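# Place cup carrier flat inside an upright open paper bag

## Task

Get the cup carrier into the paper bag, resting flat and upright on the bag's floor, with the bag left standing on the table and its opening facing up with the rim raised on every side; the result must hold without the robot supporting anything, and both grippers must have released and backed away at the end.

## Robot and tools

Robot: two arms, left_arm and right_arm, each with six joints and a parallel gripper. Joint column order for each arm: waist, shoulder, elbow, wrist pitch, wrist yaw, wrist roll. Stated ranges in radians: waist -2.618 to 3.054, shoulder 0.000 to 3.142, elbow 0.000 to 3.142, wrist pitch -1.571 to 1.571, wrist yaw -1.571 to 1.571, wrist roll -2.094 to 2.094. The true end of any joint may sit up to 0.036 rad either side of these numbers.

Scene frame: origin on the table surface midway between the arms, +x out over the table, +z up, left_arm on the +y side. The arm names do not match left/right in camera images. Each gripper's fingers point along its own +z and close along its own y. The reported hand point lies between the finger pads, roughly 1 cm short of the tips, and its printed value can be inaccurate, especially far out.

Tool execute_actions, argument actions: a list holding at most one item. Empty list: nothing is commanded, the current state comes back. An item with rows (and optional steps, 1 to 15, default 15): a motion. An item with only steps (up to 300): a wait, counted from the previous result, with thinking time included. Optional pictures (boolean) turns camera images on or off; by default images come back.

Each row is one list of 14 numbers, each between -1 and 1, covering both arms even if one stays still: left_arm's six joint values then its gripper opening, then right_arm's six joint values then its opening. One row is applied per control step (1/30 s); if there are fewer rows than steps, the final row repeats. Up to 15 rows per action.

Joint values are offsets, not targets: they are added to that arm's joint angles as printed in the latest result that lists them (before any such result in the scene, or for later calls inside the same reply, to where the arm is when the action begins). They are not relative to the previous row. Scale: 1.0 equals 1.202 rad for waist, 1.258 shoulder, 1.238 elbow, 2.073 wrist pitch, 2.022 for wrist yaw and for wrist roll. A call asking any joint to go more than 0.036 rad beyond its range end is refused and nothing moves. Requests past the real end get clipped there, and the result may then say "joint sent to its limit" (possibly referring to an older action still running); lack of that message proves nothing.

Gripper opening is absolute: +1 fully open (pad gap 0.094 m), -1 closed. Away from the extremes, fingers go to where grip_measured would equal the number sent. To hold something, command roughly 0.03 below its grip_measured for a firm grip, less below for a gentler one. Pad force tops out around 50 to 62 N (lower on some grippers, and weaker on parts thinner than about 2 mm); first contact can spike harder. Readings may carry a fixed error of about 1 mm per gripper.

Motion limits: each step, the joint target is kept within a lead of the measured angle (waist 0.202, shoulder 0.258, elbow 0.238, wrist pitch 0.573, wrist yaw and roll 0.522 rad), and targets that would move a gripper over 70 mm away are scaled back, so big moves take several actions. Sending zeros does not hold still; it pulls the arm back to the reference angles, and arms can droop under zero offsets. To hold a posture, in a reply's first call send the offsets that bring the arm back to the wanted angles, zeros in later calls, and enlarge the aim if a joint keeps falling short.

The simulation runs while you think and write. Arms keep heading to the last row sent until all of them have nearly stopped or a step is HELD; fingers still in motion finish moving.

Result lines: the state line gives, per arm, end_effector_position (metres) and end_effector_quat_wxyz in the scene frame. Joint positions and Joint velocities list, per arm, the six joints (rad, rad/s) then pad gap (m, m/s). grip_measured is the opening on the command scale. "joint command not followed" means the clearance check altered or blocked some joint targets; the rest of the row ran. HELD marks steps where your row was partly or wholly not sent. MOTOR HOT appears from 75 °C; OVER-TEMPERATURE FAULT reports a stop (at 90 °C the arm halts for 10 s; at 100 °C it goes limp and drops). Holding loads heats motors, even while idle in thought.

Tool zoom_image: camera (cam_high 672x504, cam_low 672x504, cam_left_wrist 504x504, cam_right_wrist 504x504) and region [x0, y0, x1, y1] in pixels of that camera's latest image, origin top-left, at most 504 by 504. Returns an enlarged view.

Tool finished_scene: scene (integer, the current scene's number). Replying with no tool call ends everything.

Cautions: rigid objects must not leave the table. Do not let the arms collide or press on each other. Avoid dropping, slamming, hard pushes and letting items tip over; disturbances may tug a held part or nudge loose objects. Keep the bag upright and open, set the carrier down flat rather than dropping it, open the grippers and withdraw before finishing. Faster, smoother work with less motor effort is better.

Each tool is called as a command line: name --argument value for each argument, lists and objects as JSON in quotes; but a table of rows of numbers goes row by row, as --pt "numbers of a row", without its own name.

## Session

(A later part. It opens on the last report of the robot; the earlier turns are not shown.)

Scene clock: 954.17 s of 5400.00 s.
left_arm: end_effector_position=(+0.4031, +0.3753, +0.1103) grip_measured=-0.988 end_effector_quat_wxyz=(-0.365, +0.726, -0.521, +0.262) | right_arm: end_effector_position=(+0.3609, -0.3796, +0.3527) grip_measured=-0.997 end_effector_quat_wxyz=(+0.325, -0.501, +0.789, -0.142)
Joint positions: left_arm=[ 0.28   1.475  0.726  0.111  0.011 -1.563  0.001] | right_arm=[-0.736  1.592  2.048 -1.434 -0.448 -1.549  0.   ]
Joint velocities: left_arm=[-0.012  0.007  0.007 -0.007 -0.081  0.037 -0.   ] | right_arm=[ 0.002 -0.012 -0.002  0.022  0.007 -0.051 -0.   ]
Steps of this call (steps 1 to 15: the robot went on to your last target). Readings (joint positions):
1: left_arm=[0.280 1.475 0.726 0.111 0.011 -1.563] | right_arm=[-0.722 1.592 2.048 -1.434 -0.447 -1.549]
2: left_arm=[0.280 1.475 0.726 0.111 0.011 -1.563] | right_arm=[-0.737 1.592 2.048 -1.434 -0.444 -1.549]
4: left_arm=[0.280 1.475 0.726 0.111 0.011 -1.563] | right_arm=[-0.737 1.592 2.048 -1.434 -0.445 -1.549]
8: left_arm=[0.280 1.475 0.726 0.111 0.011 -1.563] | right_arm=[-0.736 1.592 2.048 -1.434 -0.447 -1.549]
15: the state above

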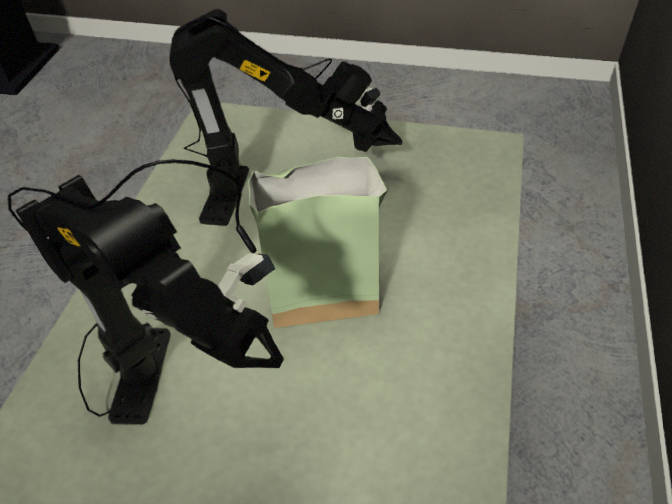

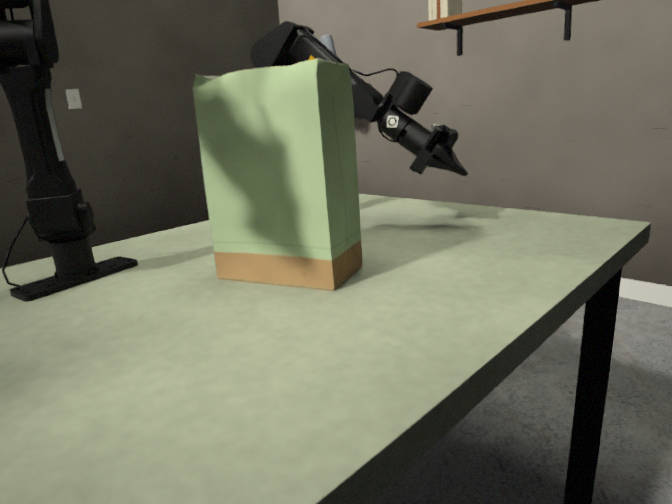

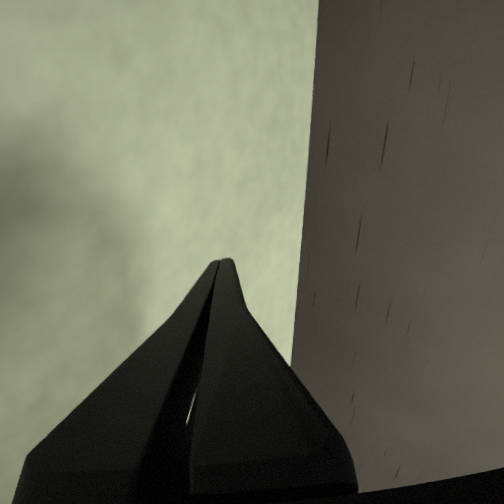

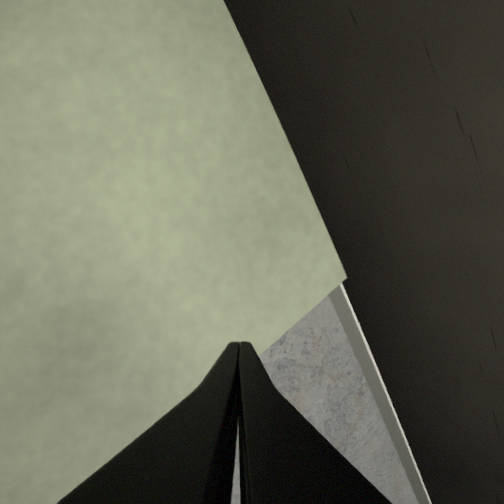

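execute_actions --actions '[{"rows":[[0,0,0,0,0,0,-1,0,0.01,0,0,0.23,0.77,-1]]}]' --pictures false

execute_actions --actions '[{"rows":[[0,0,0,0,0,0,-1,0.15,0,0,0,0,0.03,-1],[0,0,0,0,0,0,-1,0.3,0,0,0,0,0.03,-1],[0,0,0,0,0,0,-1,0.5,0,0,0,0,0.03,-1],[0,0,0,0,0,0,-1,0.7,0,0,0,0,0.03,-1],[0,0,0,0,0,0,-1,0.9,0,0,0,0,0.03,-1],[0,0,0,0,0,0,-1,1,0,0,0,0,0.03,-1]]}]' --pictures false

execute_actions --actions '[{"steps":15}]' --pictures false

execute_actions --actions '[{"rows":[[0,0,0,0,0,0,-1,0.15,0,0,0,0,0,-1]]}]'

Scene clock: 976.73 s of 5400.00 s.
left_arm: end_effector_position=(+0.4031, +0.3753, +0.1103) grip_measured=-0.988 end_effector_quat_wxyz=(-0.365, +0.726, -0.521, +0.262) | right_arm: end_effector_position=(+0.3302, -0.4489, +0.3370) grip_measured=-0.998 end_effector_quat_wxyz=(+0.271, +0.168, +0.942, -0.104)
Joint positions: left_arm=[ 0.28   1.475  0.726  0.111  0.011 -1.563  0.001] | right_arm=[-0.733  1.595  2.048 -1.434 -0.005 -0.199  0.   ]
Joint velocities: left_arm=[-0.007  0.002 -0.022  0.051  0.037  0.022  0.001] | right_arm=[ 0.012 -0.002  0.007  0.007  0.11   1.311  0.   ]
Steps of this call (steps 1 to 15: the robot went on to your last target; steps 16 to 90: nothing new was sent; then 19.07 s passed at rest; steps 91 to 105: all 15 steps of this action). Readings (joint positions):
91: left_arm=[0.280 1.475 0.726 0.111 0.011 -1.563] | right_arm=[-0.733 1.592 2.048 -1.434 -0.384 -1.469]
92: left_arm=[0.280 1.475 0.726 0.111 0.011 -1.563] | right_arm=[-0.733 1.592 2.048 -1.434 -0.305 -1.370]
94: left_arm=[0.280 1.475 0.726 0.111 0.011 -1.563] | right_arm=[-0.733 1.594 2.048 -1.434 -0.185 -1.173]
98: left_arm=[0.280 1.475 0.726 0.111 0.011 -1.563] | right_arm=[-0.733 1.595 2.048 -1.434 -0.066 -0.779]
105: the state above

Scene clock: 977.23 s of 5400.00 s.
left_arm: end_effector_position=(+0.4031, +0.3753, +0.1103) grip_measured=-0.988 end_effector_quat_wxyz=(-0.365, +0.726, -0.521, +0.262) | right_arm: end_effector_position=(+0.3446, -0.0968, +0.3371) grip_measured=-0.998 end_effector_quat_wxyz=(+0.289, -0.293, +0.910, +0.047)
Joint positions: left_arm=[ 0.28   1.475  0.726  0.111  0.011 -1.563  0.001] | right_arm=[ 0.294  1.598  2.048 -1.427  0.    -0.149  0.   ]
Joint velocities: left_arm=[ 0.002 -0.007 -0.007  0.007  0.051 -0.095 -0.   ] | right_arm=[ 2.063 -0.017  0.012 -0.051 -0.081  0.022 -0.001]
Steps of this call (steps 1 to 15: all 15 steps of this action). Readings (joint positions):
1: left_arm=[0.280 1.475 0.726 0.111 0.011 -1.563] | right_arm=[-0.712 1.595 2.048 -1.434 0.009 -0.181]
2: left_arm=[0.280 1.475 0.726 0.111 0.011 -1.563] | right_arm=[-0.664 1.595 2.048 -1.434 0.018 -0.173]
4: left_arm=[0.280 1.475 0.726 0.111 0.011 -1.563] | right_arm=[-0.524 1.596 2.048 -1.433 0.016 -0.163]
8: left_arm=[0.280 1.475 0.726 0.111 0.011 -1.563] | right_arm=[-0.227 1.597 2.048 -1.429 0.007 -0.154]
15: the state above

Scene clock: 977.73 s of 5400.00 s.
left_arm: end_effector_position=(+0.4031, +0.3753, +0.1103) grip_measured=-0.988 end_effector_quat_wxyz=(-0.365, +0.726, -0.521, +0.262) | right_arm: end_effector_position=(+0.3073, -0.0389, +0.3371) grip_measured=-0.998 end_effector_quat_wxyz=(+0.281, -0.377, +0.879, +0.080)
Joint positions: left_arm=[ 0.28   1.475  0.726  0.111  0.011 -1.563  0.001] | right_arm=[ 0.479  1.598  2.048 -1.427 -0.014 -0.148  0.   ]
Joint velocities: left_arm=[ 0.002 -0.007 -0.012  0.022 -0.037 -0.051  0.   ] | right_arm=[-0.027 -0.002 -0.017 -0.081  0.007 -0.066 -0.001]
Steps of this call (steps 1 to 15: the robot went on to your last target). Readings (joint positions):
1: left_arm=[0.280 1.475 0.726 0.111 0.011 -1.563] | right_arm=[0.365 1.598 2.048 -1.427 -0.001 -0.149]
2: left_arm=[0.280 1.475 0.726 0.111 0.011 -1.563] | right_arm=[0.423 1.598 2.048 -1.427 -0.008 -0.149]
4: left_arm=[0.280 1.475 0.726 0.111 0.011 -1.563] | right_arm=[0.479 1.598 2.048 -1.427 -0.020 -0.149]
8: left_arm=[0.280 1.475 0.726 0.111 0.011 -1.563] | right_arm=[0.479 1.598 2.048 -1.427 -0.016 -0.148]
15: the state above

Scene clock: 978.23 s of 5400.00 s.
left_arm: end_effector_position=(+0.4031, +0.3753, +0.1103) grip_measured=-0.988 end_effector_quat_wxyz=(-0.365, +0.726, -0.521, +0.262) | right_arm: end_effector_position=(+0.2605, +0.0102, +0.3371) grip_measured=-0.998 end_effector_quat_wxyz=(+0.272, -0.458, +0.840, +0.108)
Joint positions: left_arm=[ 0.28   1.475  0.726  0.111  0.011 -1.563  0.001] | right_arm=[ 0.665  1.598  2.048 -1.427 -0.017 -0.148  0.   ]
Joint velocities: left_arm=[-0.027 -0.022  0.007  0.007 -0.022  0.081 -0.   ] | right_arm=[ 0.017  0.002  0.017  0.022  0.037 -0.022 -0.001]
Steps of this call (steps 1 to 15: all 15 steps of this action). Readings (joint positions):
1: left_arm=[0.280 1.475 0.726 0.111 0.011 -1.563] | right_arm=[0.500 1.598 2.048 -1.427 -0.001 -0.148]
2: left_arm=[0.280 1.475 0.726 0.111 0.011 -1.563] | right_arm=[0.543 1.598 2.048 -1.427 0.005 -0.148]
4: left_arm=[0.280 1.475 0.726 0.111 0.011 -1.563] | right_arm=[0.632 1.598 2.048 -1.427 -0.007 -0.148]
8: left_arm=[0.280 1.475 0.726 0.111 0.011 -1.563] | right_arm=[0.665 1.598 2.048 -1.427 -0.017 -0.148]
15: the state above

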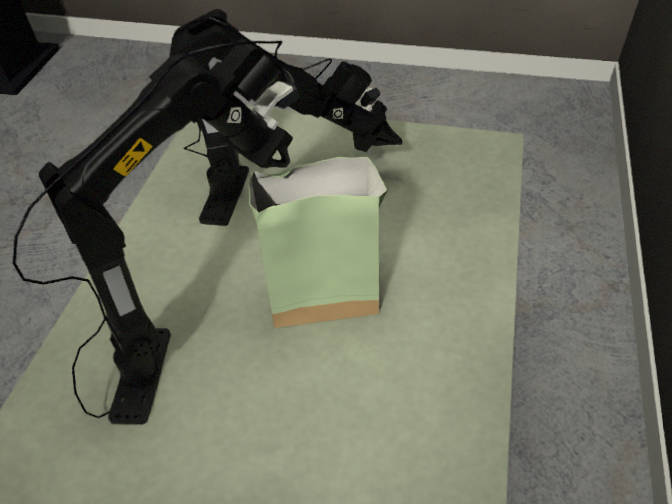

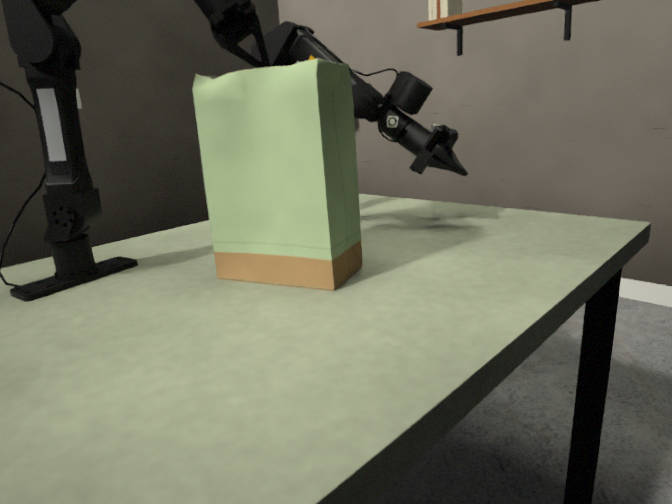

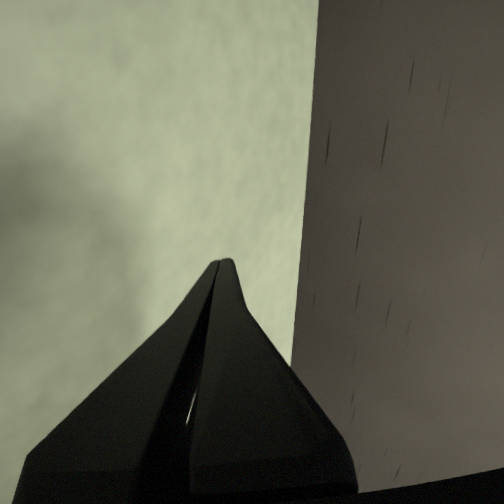

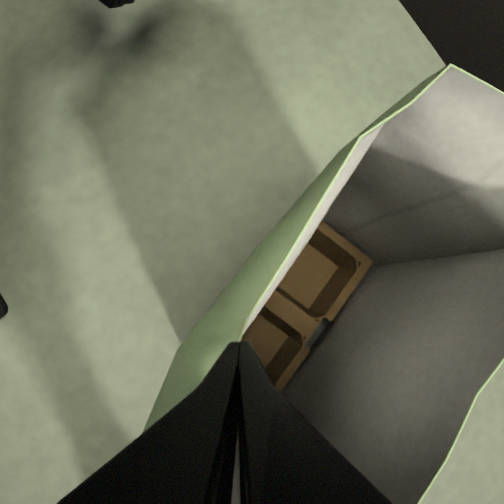

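execute_actions --actions '[{"rows":[[0,0,0,0,0,0,-1,-0.06,0,0,0,0,0,-1],[0,0,0,0,0,0,-1,-0.06,0,0,0,0,0,-1],[0,0,0,0,0,0,-1,-0.06,0,0,0,0,0,-1],[0,0,0,0,0,0,-1,-0.06,-0.01,-0.04,0.01,0,0,-1],[0,0,0,0,0,0,-1,-0.06,-0.02,-0.08,0.02,0,0,-1],[0,0,0,0,0,0,-1,-0.06,-0.03,-0.12,0.04,0,0,-1],[0,0,0,0,0,0,-1,-0.06,-0.04,-0.16,0.05,0,0,-1],[0,0,0,0,0,0,-1,-0.06,-0.05,-0.19,0.065,0,0,-1]]}]' --pictures false

execute_actions --actions '[{"steps":15}]'

zoom_image --camera "cam_high" --region '[220,110,400,240]'

Scene clock: 990.63 s of 5400.00 s.
left_arm: end_effector_position=(+0.4031, +0.3753, +0.1103) grip_measured=-0.988 end_effector_quat_wxyz=(-0.365, +0.726, -0.521, +0.262) | right_arm: end_effector_position=(+0.2760, -0.0085, +0.2847) grip_measured=-0.998 end_effector_quat_wxyz=(+0.232, -0.434, +0.866, +0.085)
Joint positions: left_arm=[ 0.28   1.475  0.726  0.111  0.011 -1.563  0.001] | right_arm=[ 0.598  1.558  1.814 -1.328 -0.018 -0.148  0.   ]
Joint velocities: left_arm=[ 0.002 -0.017 -0.007  0.022 -0.037 -0.022  0.001] | right_arm=[ 0.007  0.012  0.007  0.154 -0.007  0.022 -0.001]
Steps of this call (steps 1 to 15: the robot went on to your last target; steps 16 to 90: nothing new was sent; then 8.90 s passed at rest; steps 91 to 105: all 15 steps of this action). Readings (joint positions):
91: left_arm=[0.280 1.475 0.726 0.111 0.011 -1.563] | right_arm=[0.657 1.598 2.048 -1.427 -0.021 -0.148]
92: left_arm=[0.280 1.475 0.726 0.111 0.011 -1.563] | right_arm=[0.642 1.598 2.048 -1.427 -0.022 -0.148]
94: left_arm=[0.280 1.475 0.726 0.111 0.011 -1.563] | right_arm=[0.610 1.597 2.042 -1.424 -0.020 -0.148]
98: left_arm=[0.280 1.475 0.726 0.111 0.011 -1.563] | right_arm=[0.598 1.563 1.906 -1.366 -0.018 -0.148]
105: the state above

Scene clock: 991.13 s of 5400.00 s.
left_arm: end_effector_position=(+0.4031, +0.3753, +0.1103) grip_measured=-0.988 end_effector_quat_wxyz=(-0.365, +0.726, -0.521, +0.262) | right_arm: end_effector_position=(+0.2792, -0.0054, +0.2872) grip_measured=-0.998 end_effector_quat_wxyz=(+0.242, -0.433, +0.864, +0.088)
Joint positions: left_arm=[ 0.28   1.475  0.726  0.111  0.011 -1.563  0.001] | right_arm=[ 0.598  1.558  1.814 -1.307 -0.018 -0.148  0.   ]
Joint velocities: left_arm=[-0.007 -0.017 -0.027  0.051  0.007  0.066 -0.   ] | right_arm=[-0.012  0.002  0.012 -0.037 -0.095 -0.051  0.001]
Steps of this call (steps 1 to 15: the robot went on to your last target). Readings (joint positions):
1: left_arm=[0.280 1.475 0.726 0.111 0.011 -1.563] | right_arm=[0.598 1.558 1.814 -1.323 -0.018 -0.148]
2: left_arm=[0.280 1.475 0.726 0.111 0.011 -1.563] | right_arm=[0.598 1.558 1.814 -1.319 -0.018 -0.148]
4: left_arm=[0.280 1.475 0.726 0.111 0.011 -1.563] | right_arm=[0.598 1.558 1.814 -1.314 -0.018 -0.148]
8: left_arm=[0.280 1.475 0.726 0.111 0.011 -1.563] | right_arm=[0.598 1.558 1.814 -1.309 -0.018 -0.148]
15: the state above

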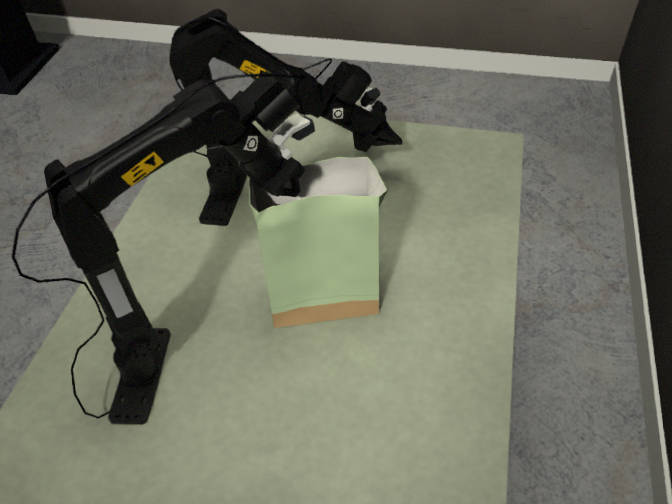

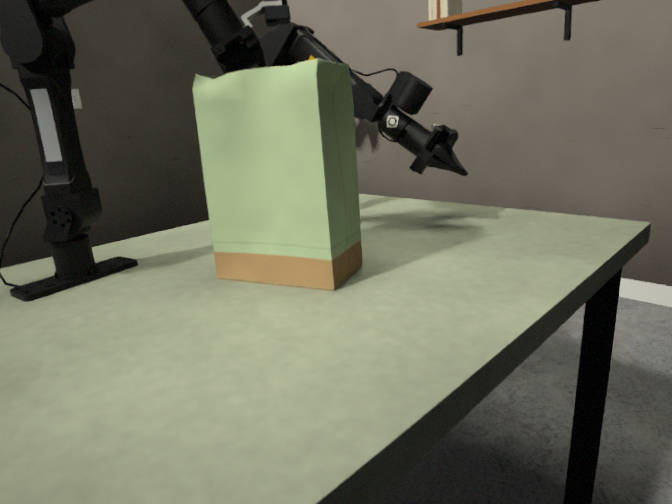

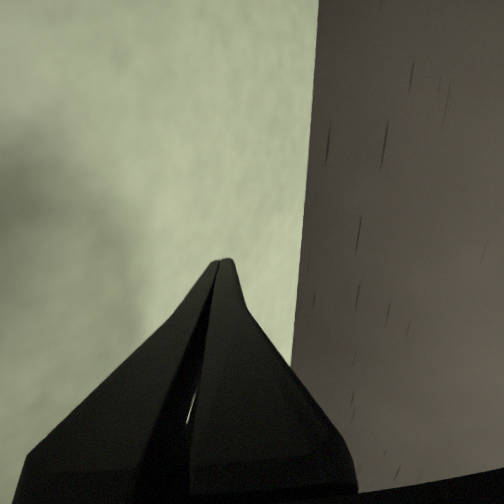

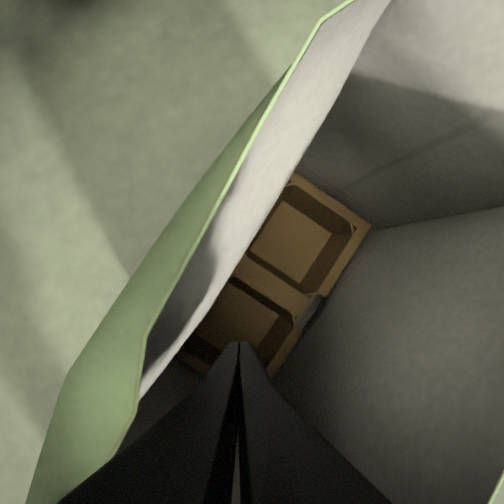

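Region (220, 110, 400, 240) of cam_high's 672x504 image, scaled by 2.800, with more detail than that image has.

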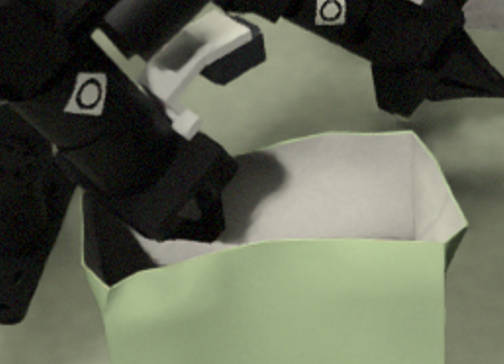

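execute_actions --actions '[{"rows":[[0,0,0,0,0,0,-1,0,0,-0.03,0,0,0,-1],[0,0,0,0,0,0,-1,0,0,-0.06,0,0,0,-1],[0,0,0,0,0,0,-1,0,0,-0.075,0,0,0,-1],[0,0,0,0,0,0,-1,0,0,-0.075,0,0,0,-1],[0,0,0,0,0,0,-1,0,0,-0.075,0,0,0,-1],[0,0,0,0,0,0,-1,0.02,0,-0.075,0,0,0,-1],[0,0,0,0,0,0,-1,0.04,0,-0.075,0,0,0,-1],[0,0,0,0,0,0,-1,0.06,0,-0.075,0,0,0,-1],[0,0,0,0,0,0,-1,0.08,0,-0.075,0,0,0,-1],[0,0,0,0,0,0,-1,0.1,0,-0.075,0,0,0,-1]]}]' --pictures false

execute_actions --actions '[{"steps":10}]'

Scene clock: 1001.80 s of 5400.00 s.
left_arm: end_effector_position=(+0.4031, +0.3753, +0.1103) grip_measured=-0.988 end_effector_quat_wxyz=(-0.365, +0.726, -0.521, +0.262) | right_arm: end_effector_position=(+0.2419, +0.0159, +0.2588) grip_measured=-0.998 end_effector_quat_wxyz=(+0.200, -0.488, +0.845, +0.087)
Joint positions: left_arm=[ 0.28   1.475  0.726  0.111  0.011 -1.563  0.001] | right_arm=[ 0.715  1.558  1.73  -1.304 -0.017 -0.148  0.   ]
Joint velocities: left_arm=[ 0.007 -0.012  0.012 -0.007 -0.022  0.007 -0.   ] | right_arm=[-0.007  0.002 -0.007  0.007 -0.007  0.007 -0.001]
Steps of this call (steps 1 to 15: the robot went on to your last target; steps 16 to 90: nothing new was sent; then 7.17 s passed at rest; steps 91 to 105: all 15 steps of this action). Readings (joint positions):
91: left_arm=[0.280 1.475 0.726 0.111 0.011 -1.563] | right_arm=[0.598 1.558 1.811 -1.306 -0.018 -0.148]
92: left_arm=[0.280 1.475 0.726 0.111 0.011 -1.563] | right_arm=[0.598 1.558 1.802 -1.304 -0.018 -0.148]
94: left_arm=[0.280 1.475 0.726 0.111 0.011 -1.563] | right_arm=[0.598 1.558 1.768 -1.302 -0.018 -0.148]
98: left_arm=[0.280 1.475 0.726 0.111 0.011 -1.563] | right_arm=[0.617 1.558 1.730 -1.304 -0.016 -0.148]
105: the state above

Scene clock: 1002.13 s of 5400.00 s.
left_arm: end_effector_position=(+0.4031, +0.3753, +0.1103) grip_measured=-0.988 end_effector_quat_wxyz=(-0.365, +0.726, -0.521, +0.262) | right_arm: end_effector_position=(+0.2419, +0.0159, +0.2588) grip_measured=-0.998 end_effector_quat_wxyz=(+0.200, -0.488, +0.845, +0.087)
Joint positions: left_arm=[ 0.28   1.475  0.726  0.111  0.011 -1.563  0.001] | right_arm=[ 0.715  1.558  1.73  -1.304 -0.017 -0.148  0.   ]
Joint velocities: left_arm=[-0.012 -0.007 -0.007  0.037  0.066 -0.007 -0.001] | right_arm=[-0.017 -0.002 -0.022  0.081 -0.022  0.051  0.001]
Steps of this call (steps 1 to 10: the robot went on to your last target). Readings (joint positions):
1: left_arm=[0.280 1.475 0.726 0.111 0.011 -1.563] | right_arm=[0.715 1.558 1.730 -1.304 -0.017 -0.148]
2: left_arm=[0.280 1.475 0.726 0.111 0.011 -1.563] | right_arm=[0.715 1.558 1.730 -1.304 -0.017 -0.148]
4: left_arm=[0.280 1.475 0.726 0.111 0.011 -1.563] | right_arm=[0.715 1.558 1.730 -1.304 -0.017 -0.148]
8: left_arm=[0.280 1.475 0.726 0.111 0.011 -1.563] | right_arm=[0.715 1.558 1.730 -1.304 -0.017 -0.148]
10: the state above

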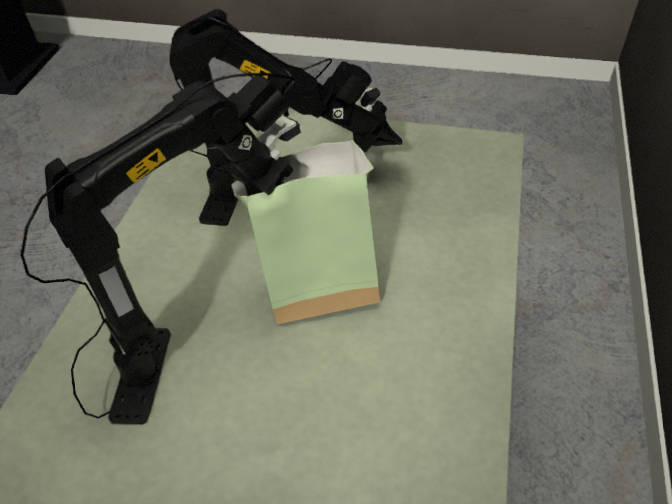

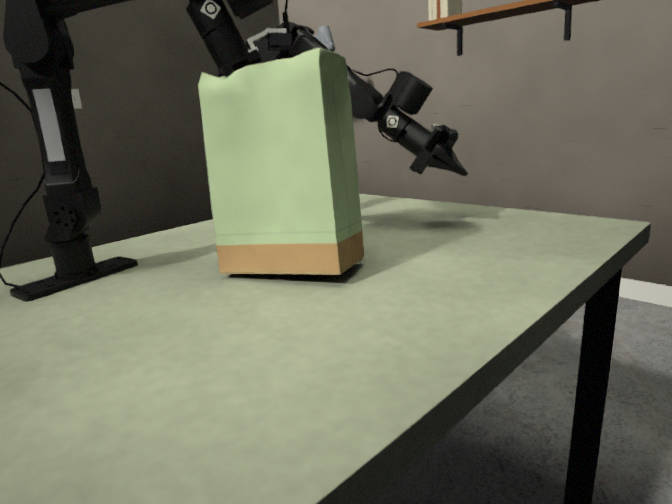

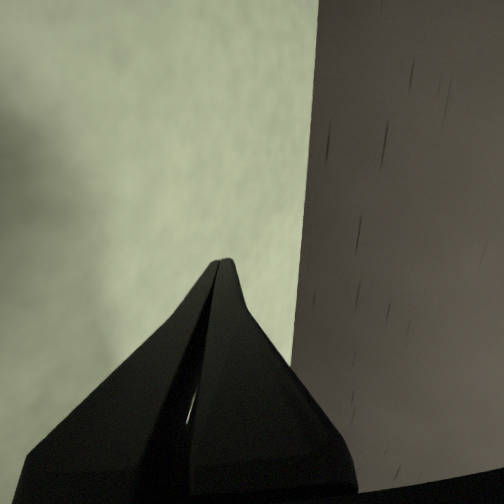

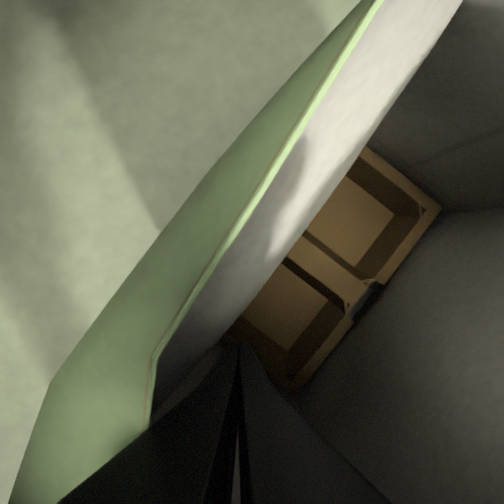

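execute_actions --actions '[{"rows":[[0,0,0,0,0,0,-1,-0.02,0,0,0,0,0,-1],[0,0,0,0,0,0,-1,-0.04,0,0,0,0,0,-1],[0,0,0,0,0,0,-1,-0.06,0,0,0,0,0,-1],[0,0,0,0,0,0,-1,-0.075,0,0,0,0,0,-1],[0,0,0,0,0,0,-1,-0.075,0,0,0,0,0,-1],[0,0,0,0,0,0,-1,-0.075,0,0,0,0,0,-1],[0,0,0,0,0,0,-1,-0.075,0.01,0,0.02,0,0,-1],[0,0,0,0,0,0,-1,-0.075,0.02,0,0.04,0,0,-1],[0,0,0,0,0,0,-1,-0.075,0.03,0,0.06,0,0,-1],[0,0,0,0,0,0,-1,-0.075,0.04,0,0.08,0,0,-1],[0,0,0,0,0,0,-1,-0.075,0.05,0,0.1,0,0,-1]]}]' --pictures false

execute_actions --actions '[{"steps":15}]'

Scene clock: 1016.27 s of 5400.00 s.
left_arm: end_effector_position=(+0.4031, +0.3753, +0.1103) grip_measured=-0.988 end_effector_quat_wxyz=(-0.365, +0.726, -0.521, +0.262) | right_arm: end_effector_position=(+0.2930, +0.0241, +0.2582) grip_measured=-0.998 end_effector_quat_wxyz=(+0.248, -0.445, +0.855, +0.093)
Joint positions: left_arm=[ 0.28   1.475  0.726  0.111  0.011 -1.563  0.001] | right_arm=[ 0.627  1.608  1.73  -1.156 -0.016 -0.148  0.   ]
Joint velocities: left_arm=[ 0.002  0.002  0.012  0.007  0.022 -0.037  0.   ] | right_arm=[ 0.002  0.105 -0.012  0.374 -0.081  0.051 -0.   ]
Steps of this call (steps 1 to 15: the robot went on to your last target; steps 16 to 90: nothing new was sent; then 10.63 s passed at rest; steps 91 to 105: all 15 steps of this action). Readings (joint positions):
91: left_arm=[0.280 1.475 0.726 0.111 0.011 -1.563] | right_arm=[0.714 1.558 1.730 -1.304 -0.017 -0.148]
92: left_arm=[0.280 1.475 0.726 0.111 0.011 -1.563] | right_arm=[0.708 1.558 1.730 -1.304 -0.018 -0.148]
94: left_arm=[0.280 1.475 0.726 0.111 0.011 -1.563] | right_arm=[0.677 1.558 1.730 -1.304 -0.019 -0.148]
98: left_arm=[0.280 1.475 0.726 0.111 0.011 -1.563] | right_arm=[0.628 1.558 1.730 -1.293 -0.015 -0.148]
105: the state above

Scene clock: 1016.77 s of 5400.00 s.
left_arm: end_effector_position=(+0.4031, +0.3753, +0.1103) grip_measured=-0.988 end_effector_quat_wxyz=(-0.365, +0.726, -0.521, +0.262) | right_arm: end_effector_position=(+0.2997, +0.0310, +0.2630) grip_measured=-0.998 end_effector_quat_wxyz=(+0.267, -0.442, +0.850, +0.099)
Joint positions: left_arm=[ 0.28   1.475  0.726  0.111  0.011 -1.563  0.001] | right_arm=[ 0.627  1.611  1.73  -1.112 -0.016 -0.148  0.   ]
Joint velocities: left_arm=[-0.007 -0.012  0.012  0.051  0.022  0.022  0.   ] | right_arm=[ 0.007 -0.022  0.002  0.022 -0.095 -0.037 -0.   ]
Steps of this call (steps 1 to 15: the robot went on to your last target). Readings (joint positions):
1: left_arm=[0.280 1.475 0.726 0.111 0.011 -1.563] | right_arm=[0.627 1.610 1.730 -1.145 -0.016 -0.148]
2: left_arm=[0.280 1.475 0.726 0.111 0.011 -1.563] | right_arm=[0.627 1.611 1.730 -1.136 -0.016 -0.148]
4: left_arm=[0.280 1.475 0.726 0.111 0.011 -1.563] | right_arm=[0.627 1.611 1.730 -1.124 -0.016 -0.148]
8: left_arm=[0.280 1.475 0.726 0.111 0.011 -1.563] | right_arm=[0.627 1.611 1.730 -1.115 -0.016 -0.148]
15: the state above

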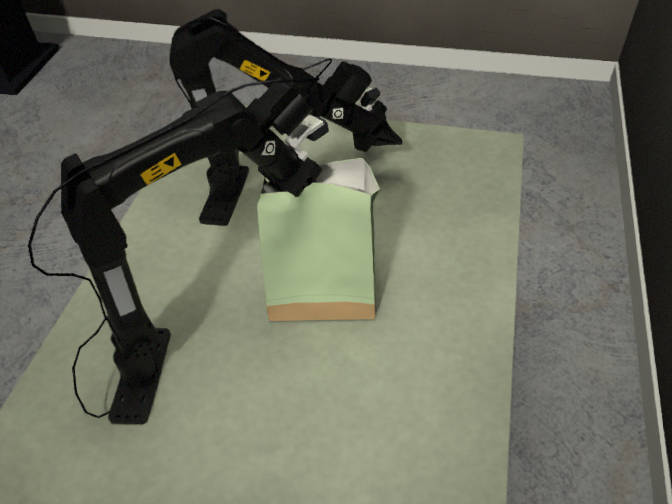

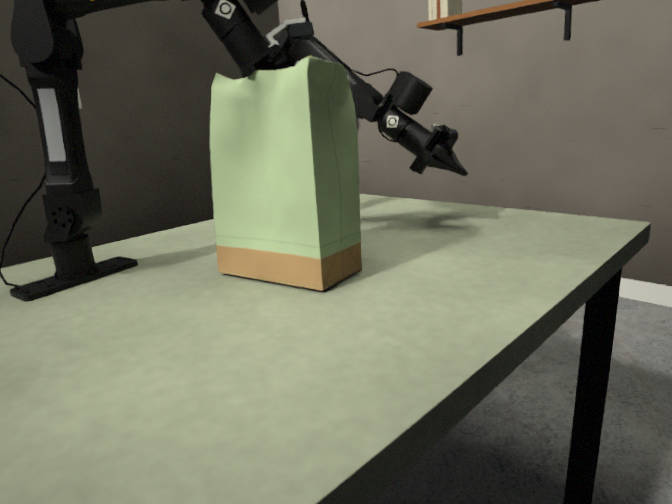

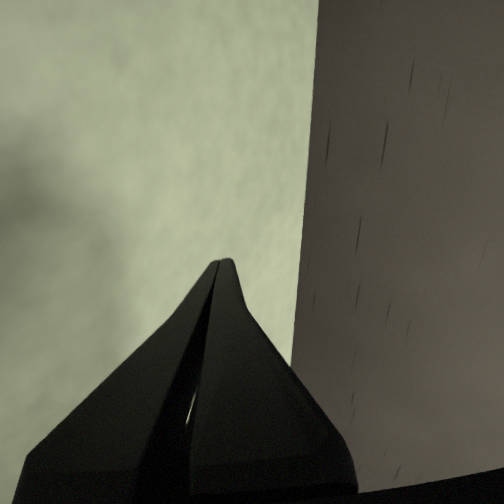

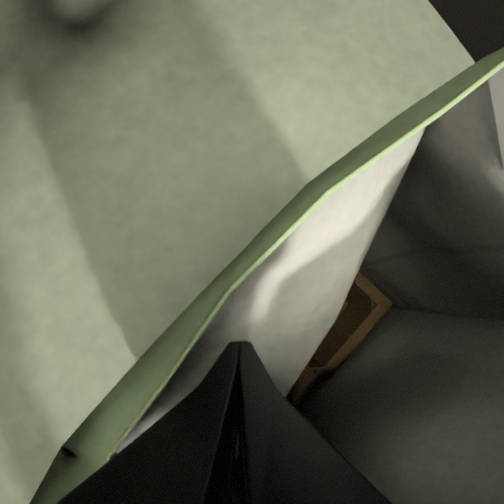

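execute_actions --actions '[{"rows":[[0,0,0,0,0,0,-1,0,0,0.04,0,0,0,-1],[0,0,0,0,0,0,-1,0,0,0.08,0,0,0,-1],[0,0,0,0,0,0,-1,0,0,0.12,0,0,0,-1],[0,0,0,0,0,0,-1,0,0,0.16,0,0,0,-1],[0,0,0,0,0,0,-1,0,-0.02,0.2,0,0,0,-1],[0,0,0,0,0,0,-1,0,-0.04,0.24,0,0,0,-1],[0,0,0,0,0,0,-1,0,-0.06,0.28,0,0,0,-1],[0,0,0,0,0,0,-1,0,-0.08,0.32,0,0,0,-1]]}]' --pictures false

execute_actions --actions '[{"rows":[[0,0,0,0,0,0,-1,-0.1,0,0,0,0,0,-1],[0,0,0,0,0,0,-1,-0.3,0,0,0,0,0,-1],[0,0,0,0,0,0,-1,-0.5,0,0,0,0,0,-1],[0,0,0,0,0,0,-1,-0.7,0,0,0,0,0,-1],[0,0,0,0,0,0,-1,-0.9,0,0,0,0,0,-1]]}]' --pictures false

execute_actions --actions '[{"steps":15}]'

zoom_image --camera "cam_high" --region '[230,130,400,250]'

Scene clock: 1032.67 s of 5400.00 s.
left_arm: end_effector_position=(+0.4031, +0.3753, +0.1103) grip_measured=-0.988 end_effector_quat_wxyz=(-0.365, +0.726, -0.521, +0.262) | right_arm: end_effector_position=(+0.2884, +0.0193, +0.4578) grip_measured=-0.998 end_effector_quat_wxyz=(+0.488, -0.397, +0.758, +0.174)
Joint positions: left_arm=[ 0.28   1.475  0.726  0.111  0.011 -1.563  0.001] | right_arm=[ 0.627  1.499  2.118 -1.101 -0.016 -0.148  0.   ]
Joint velocities: left_arm=[-0.017  0.002  0.012 -0.051 -0.007 -0.037  0.001] | right_arm=[ 0.002 -0.232  0.129 -0.022  0.066  0.037 -0.001]
Steps of this call (steps 1 to 15: the robot went on to your last target; steps 16 to 90: nothing new was sent; then 12.40 s passed at rest; steps 91 to 105: all 15 steps of this action). Readings (joint positions):
91: left_arm=[0.280 1.475 0.726 0.111 0.011 -1.563] | right_arm=[0.627 1.611 1.733 -1.113 -0.016 -0.148]
92: left_arm=[0.280 1.475 0.726 0.111 0.011 -1.563] | right_arm=[0.627 1.612 1.745 -1.117 -0.016 -0.148]
94: left_arm=[0.280 1.475 0.726 0.111 0.011 -1.563] | right_arm=[0.627 1.621 1.806 -1.126 -0.016 -0.148]
98: left_arm=[0.280 1.475 0.726 0.111 0.011 -1.563] | right_arm=[0.627 1.605 1.970 -1.120 -0.016 -0.148]
105: the state above

Scene clock: 1033.17 s of 5400.00 s.
left_arm: end_effector_position=(+0.4031, +0.3753, +0.1103) grip_measured=-0.988 end_effector_quat_wxyz=(-0.365, +0.726, -0.521, +0.262) | right_arm: end_effector_position=(+0.4060, -0.3359, +0.4565) grip_measured=-0.998 end_effector_quat_wxyz=(+0.510, +0.019, +0.856, -0.083)
Joint positions: left_arm=[ 0.28   1.475  0.726  0.111  0.011 -1.563  0.001] | right_arm=[-0.38   1.506  2.12  -1.098 -0.015 -0.148  0.   ]
Joint velocities: left_arm=[ 0.017 -0.007  0.007 -0.007 -0.022  0.007  0.   ] | right_arm=[-1.722 -0.012 -0.032 -0.051  0.198 -0.022 -0.001]
Steps of this call (steps 1 to 15: all 15 steps of this action). Readings (joint positions):
1: left_arm=[0.280 1.475 0.726 0.111 0.011 -1.563] | right_arm=[0.612 1.492 2.120 -1.099 -0.025 -0.148]
2: left_arm=[0.280 1.475 0.726 0.111 0.011 -1.563] | right_arm=[0.567 1.490 2.120 -1.098 -0.037 -0.148]
4: left_arm=[0.280 1.475 0.726 0.111 0.011 -1.563] | right_arm=[0.428 1.495 2.120 -1.098 -0.035 -0.148]
8: left_arm=[0.280 1.475 0.726 0.111 0.011 -1.563] | right_arm=[0.132 1.506 2.120 -1.098 -0.027 -0.148]
15: the state above

Scene clock: 1033.67 s of 5400.00 s.
left_arm: end_effector_position=(+0.4031, +0.3753, +0.1103) grip_measured=-0.988 end_effector_quat_wxyz=(-0.365, +0.726, -0.521, +0.262) | right_arm: end_effector_position=(+0.3984, -0.3677, +0.4565) grip_measured=-0.998 end_effector_quat_wxyz=(+0.506, +0.055, +0.854, -0.107)
Joint positions: left_arm=[ 0.28   1.475  0.726  0.111  0.011 -1.563  0.001] | right_arm=[-0.46   1.506  2.12  -1.098 -0.006 -0.148  0.   ]
Joint velocities: left_arm=[ 0.002  0.002  0.002 -0.051  0.007 -0.066  0.   ] | right_arm=[-0.012 -0.007 -0.002  0.037 -0.022 -0.022  0.   ]
Steps of this call (steps 1 to 15: the robot went on to your last target). Readings (joint positions):
1: left_arm=[0.280 1.475 0.726 0.111 0.011 -1.563] | right_arm=[-0.427 1.506 2.120 -1.098 -0.007 -0.148]
2: left_arm=[0.280 1.475 0.726 0.111 0.011 -1.563] | right_arm=[-0.452 1.506 2.120 -1.098 -0.001 -0.148]
4: left_arm=[0.280 1.475 0.726 0.111 0.011 -1.563] | right_arm=[-0.461 1.506 2.120 -1.098 -0.000 -0.148]
8: left_arm=[0.280 1.475 0.726 0.111 0.011 -1.563] | right_arm=[-0.460 1.506 2.120 -1.098 -0.004 -0.148]
15: the state above

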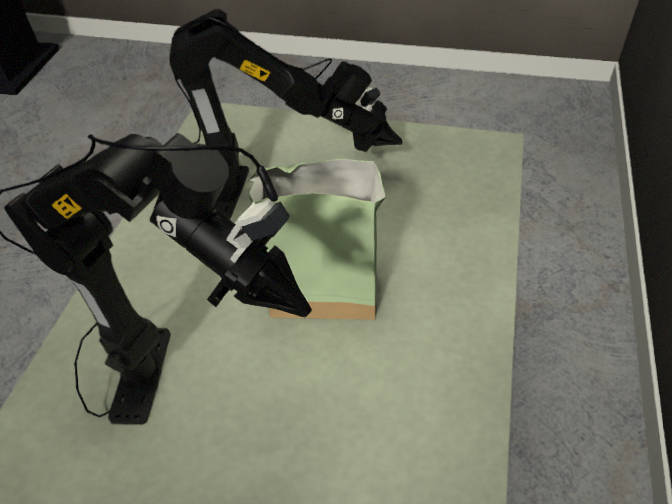

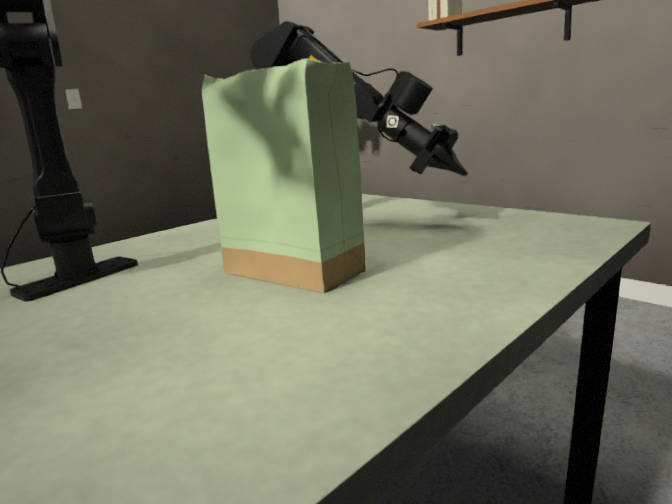

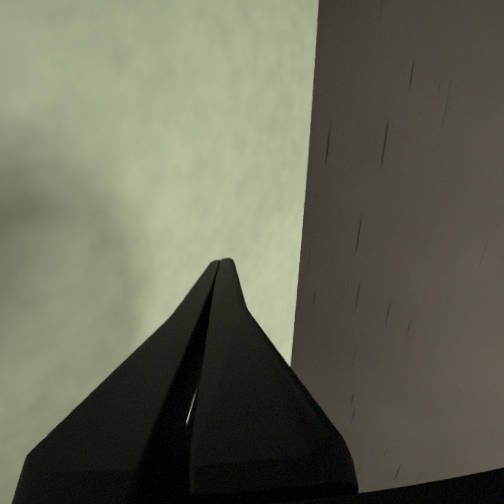

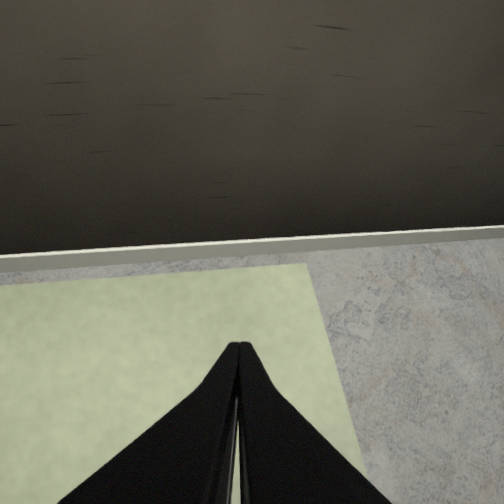

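Region (230, 130, 400, 250) of cam_high's 672x504 image, scaled by 2.965, with more detail than that image has; it fills the top 356 rows of this view, and the rest is white.

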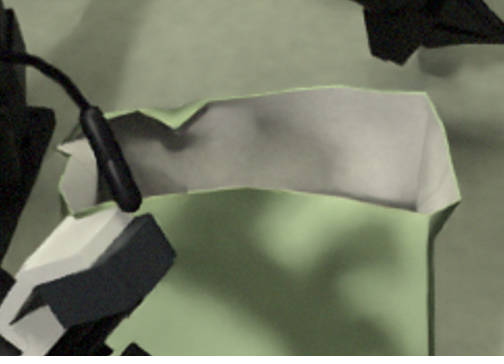

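execute_actions --actions '[{"rows":[[0,0,0,0,0,0,-1,-0.4,0,0,0,0,0,-1]]}]'

zoom_image --camera "cam_high" --region '[230,130,400,250]'

Scene clock: 1038.67 s of 5400.00 s.
left_arm: end_effector_position=(+0.4031, +0.3753, +0.1103) grip_measured=-0.988 end_effector_quat_wxyz=(-0.365, +0.726, -0.521, +0.262) | right_arm: end_effector_position=(+0.3050, -0.5319, +0.4560) grip_measured=-0.998 end_effector_quat_wxyz=(+0.463, +0.261, +0.815, -0.229)
Joint positions: left_arm=[ 0.28   1.475  0.726  0.111  0.011 -1.563  0.001] | right_arm=[-0.947  1.508  2.12  -1.097  0.003 -0.148  0.   ]
Joint velocities: left_arm=[-0.007  0.002  0.002 -0.081 -0.037 -0.037 -0.001] | right_arm=[ 0.007 -0.017 -0.007  0.007  0.051  0.022  0.   ]
Steps of this call (steps 1 to 15: the robot went on to your last target; steps 16 to 90: nothing new was sent; then 1.50 s passed at rest; steps 91 to 105: all 15 steps of this action). Readings (joint positions):
91: left_arm=[0.280 1.475 0.726 0.111 0.011 -1.563] | right_arm=[-0.487 1.506 2.120 -1.098 -0.023 -0.148]
92: left_arm=[0.280 1.475 0.726 0.111 0.011 -1.563] | right_arm=[-0.543 1.506 2.120 -1.098 -0.031 -0.148]
94: left_arm=[0.280 1.475 0.726 0.111 0.011 -1.563] | right_arm=[-0.689 1.507 2.120 -1.098 -0.027 -0.148]
98: left_arm=[0.280 1.475 0.726 0.111 0.011 -1.563] | right_arm=[-0.928 1.508 2.120 -1.097 -0.001 -0.148]
105: the state above

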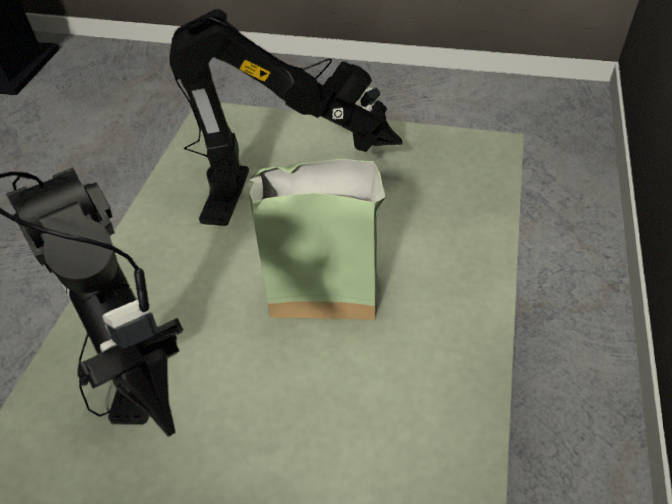

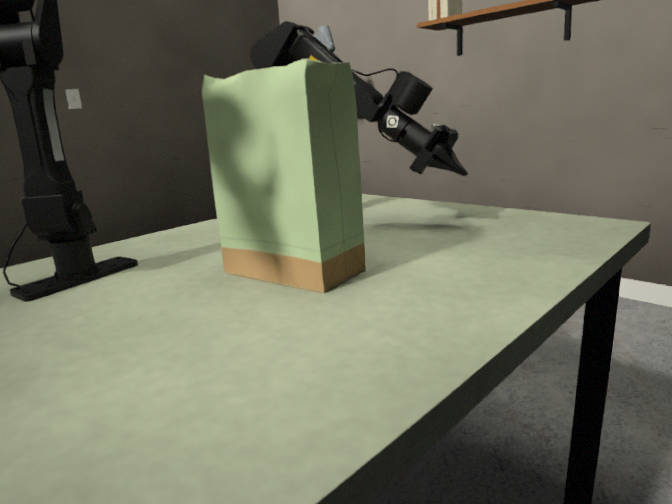

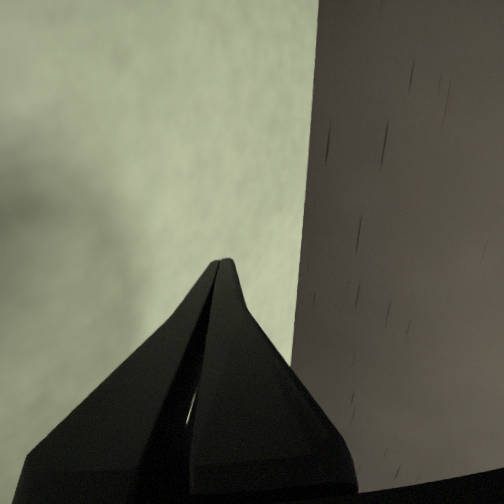

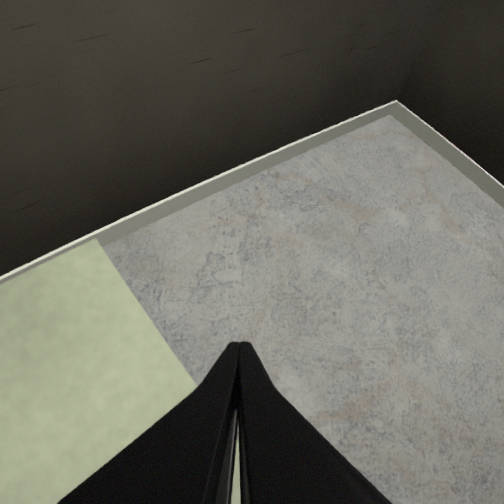

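Region (230, 130, 400, 250) of cam_high's 672x504 image, scaled by 2.965, with more detail than that image has; it fills the top 356 rows of this view, and the rest is white.

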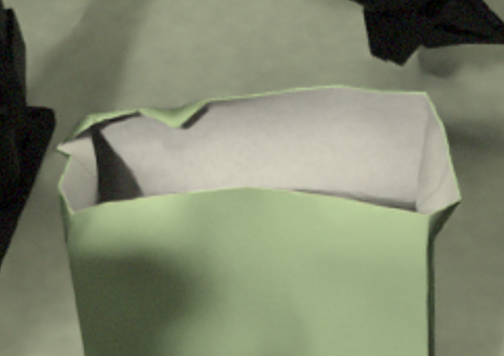

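finished_scene --scene 1

The scene is finished: the task was done.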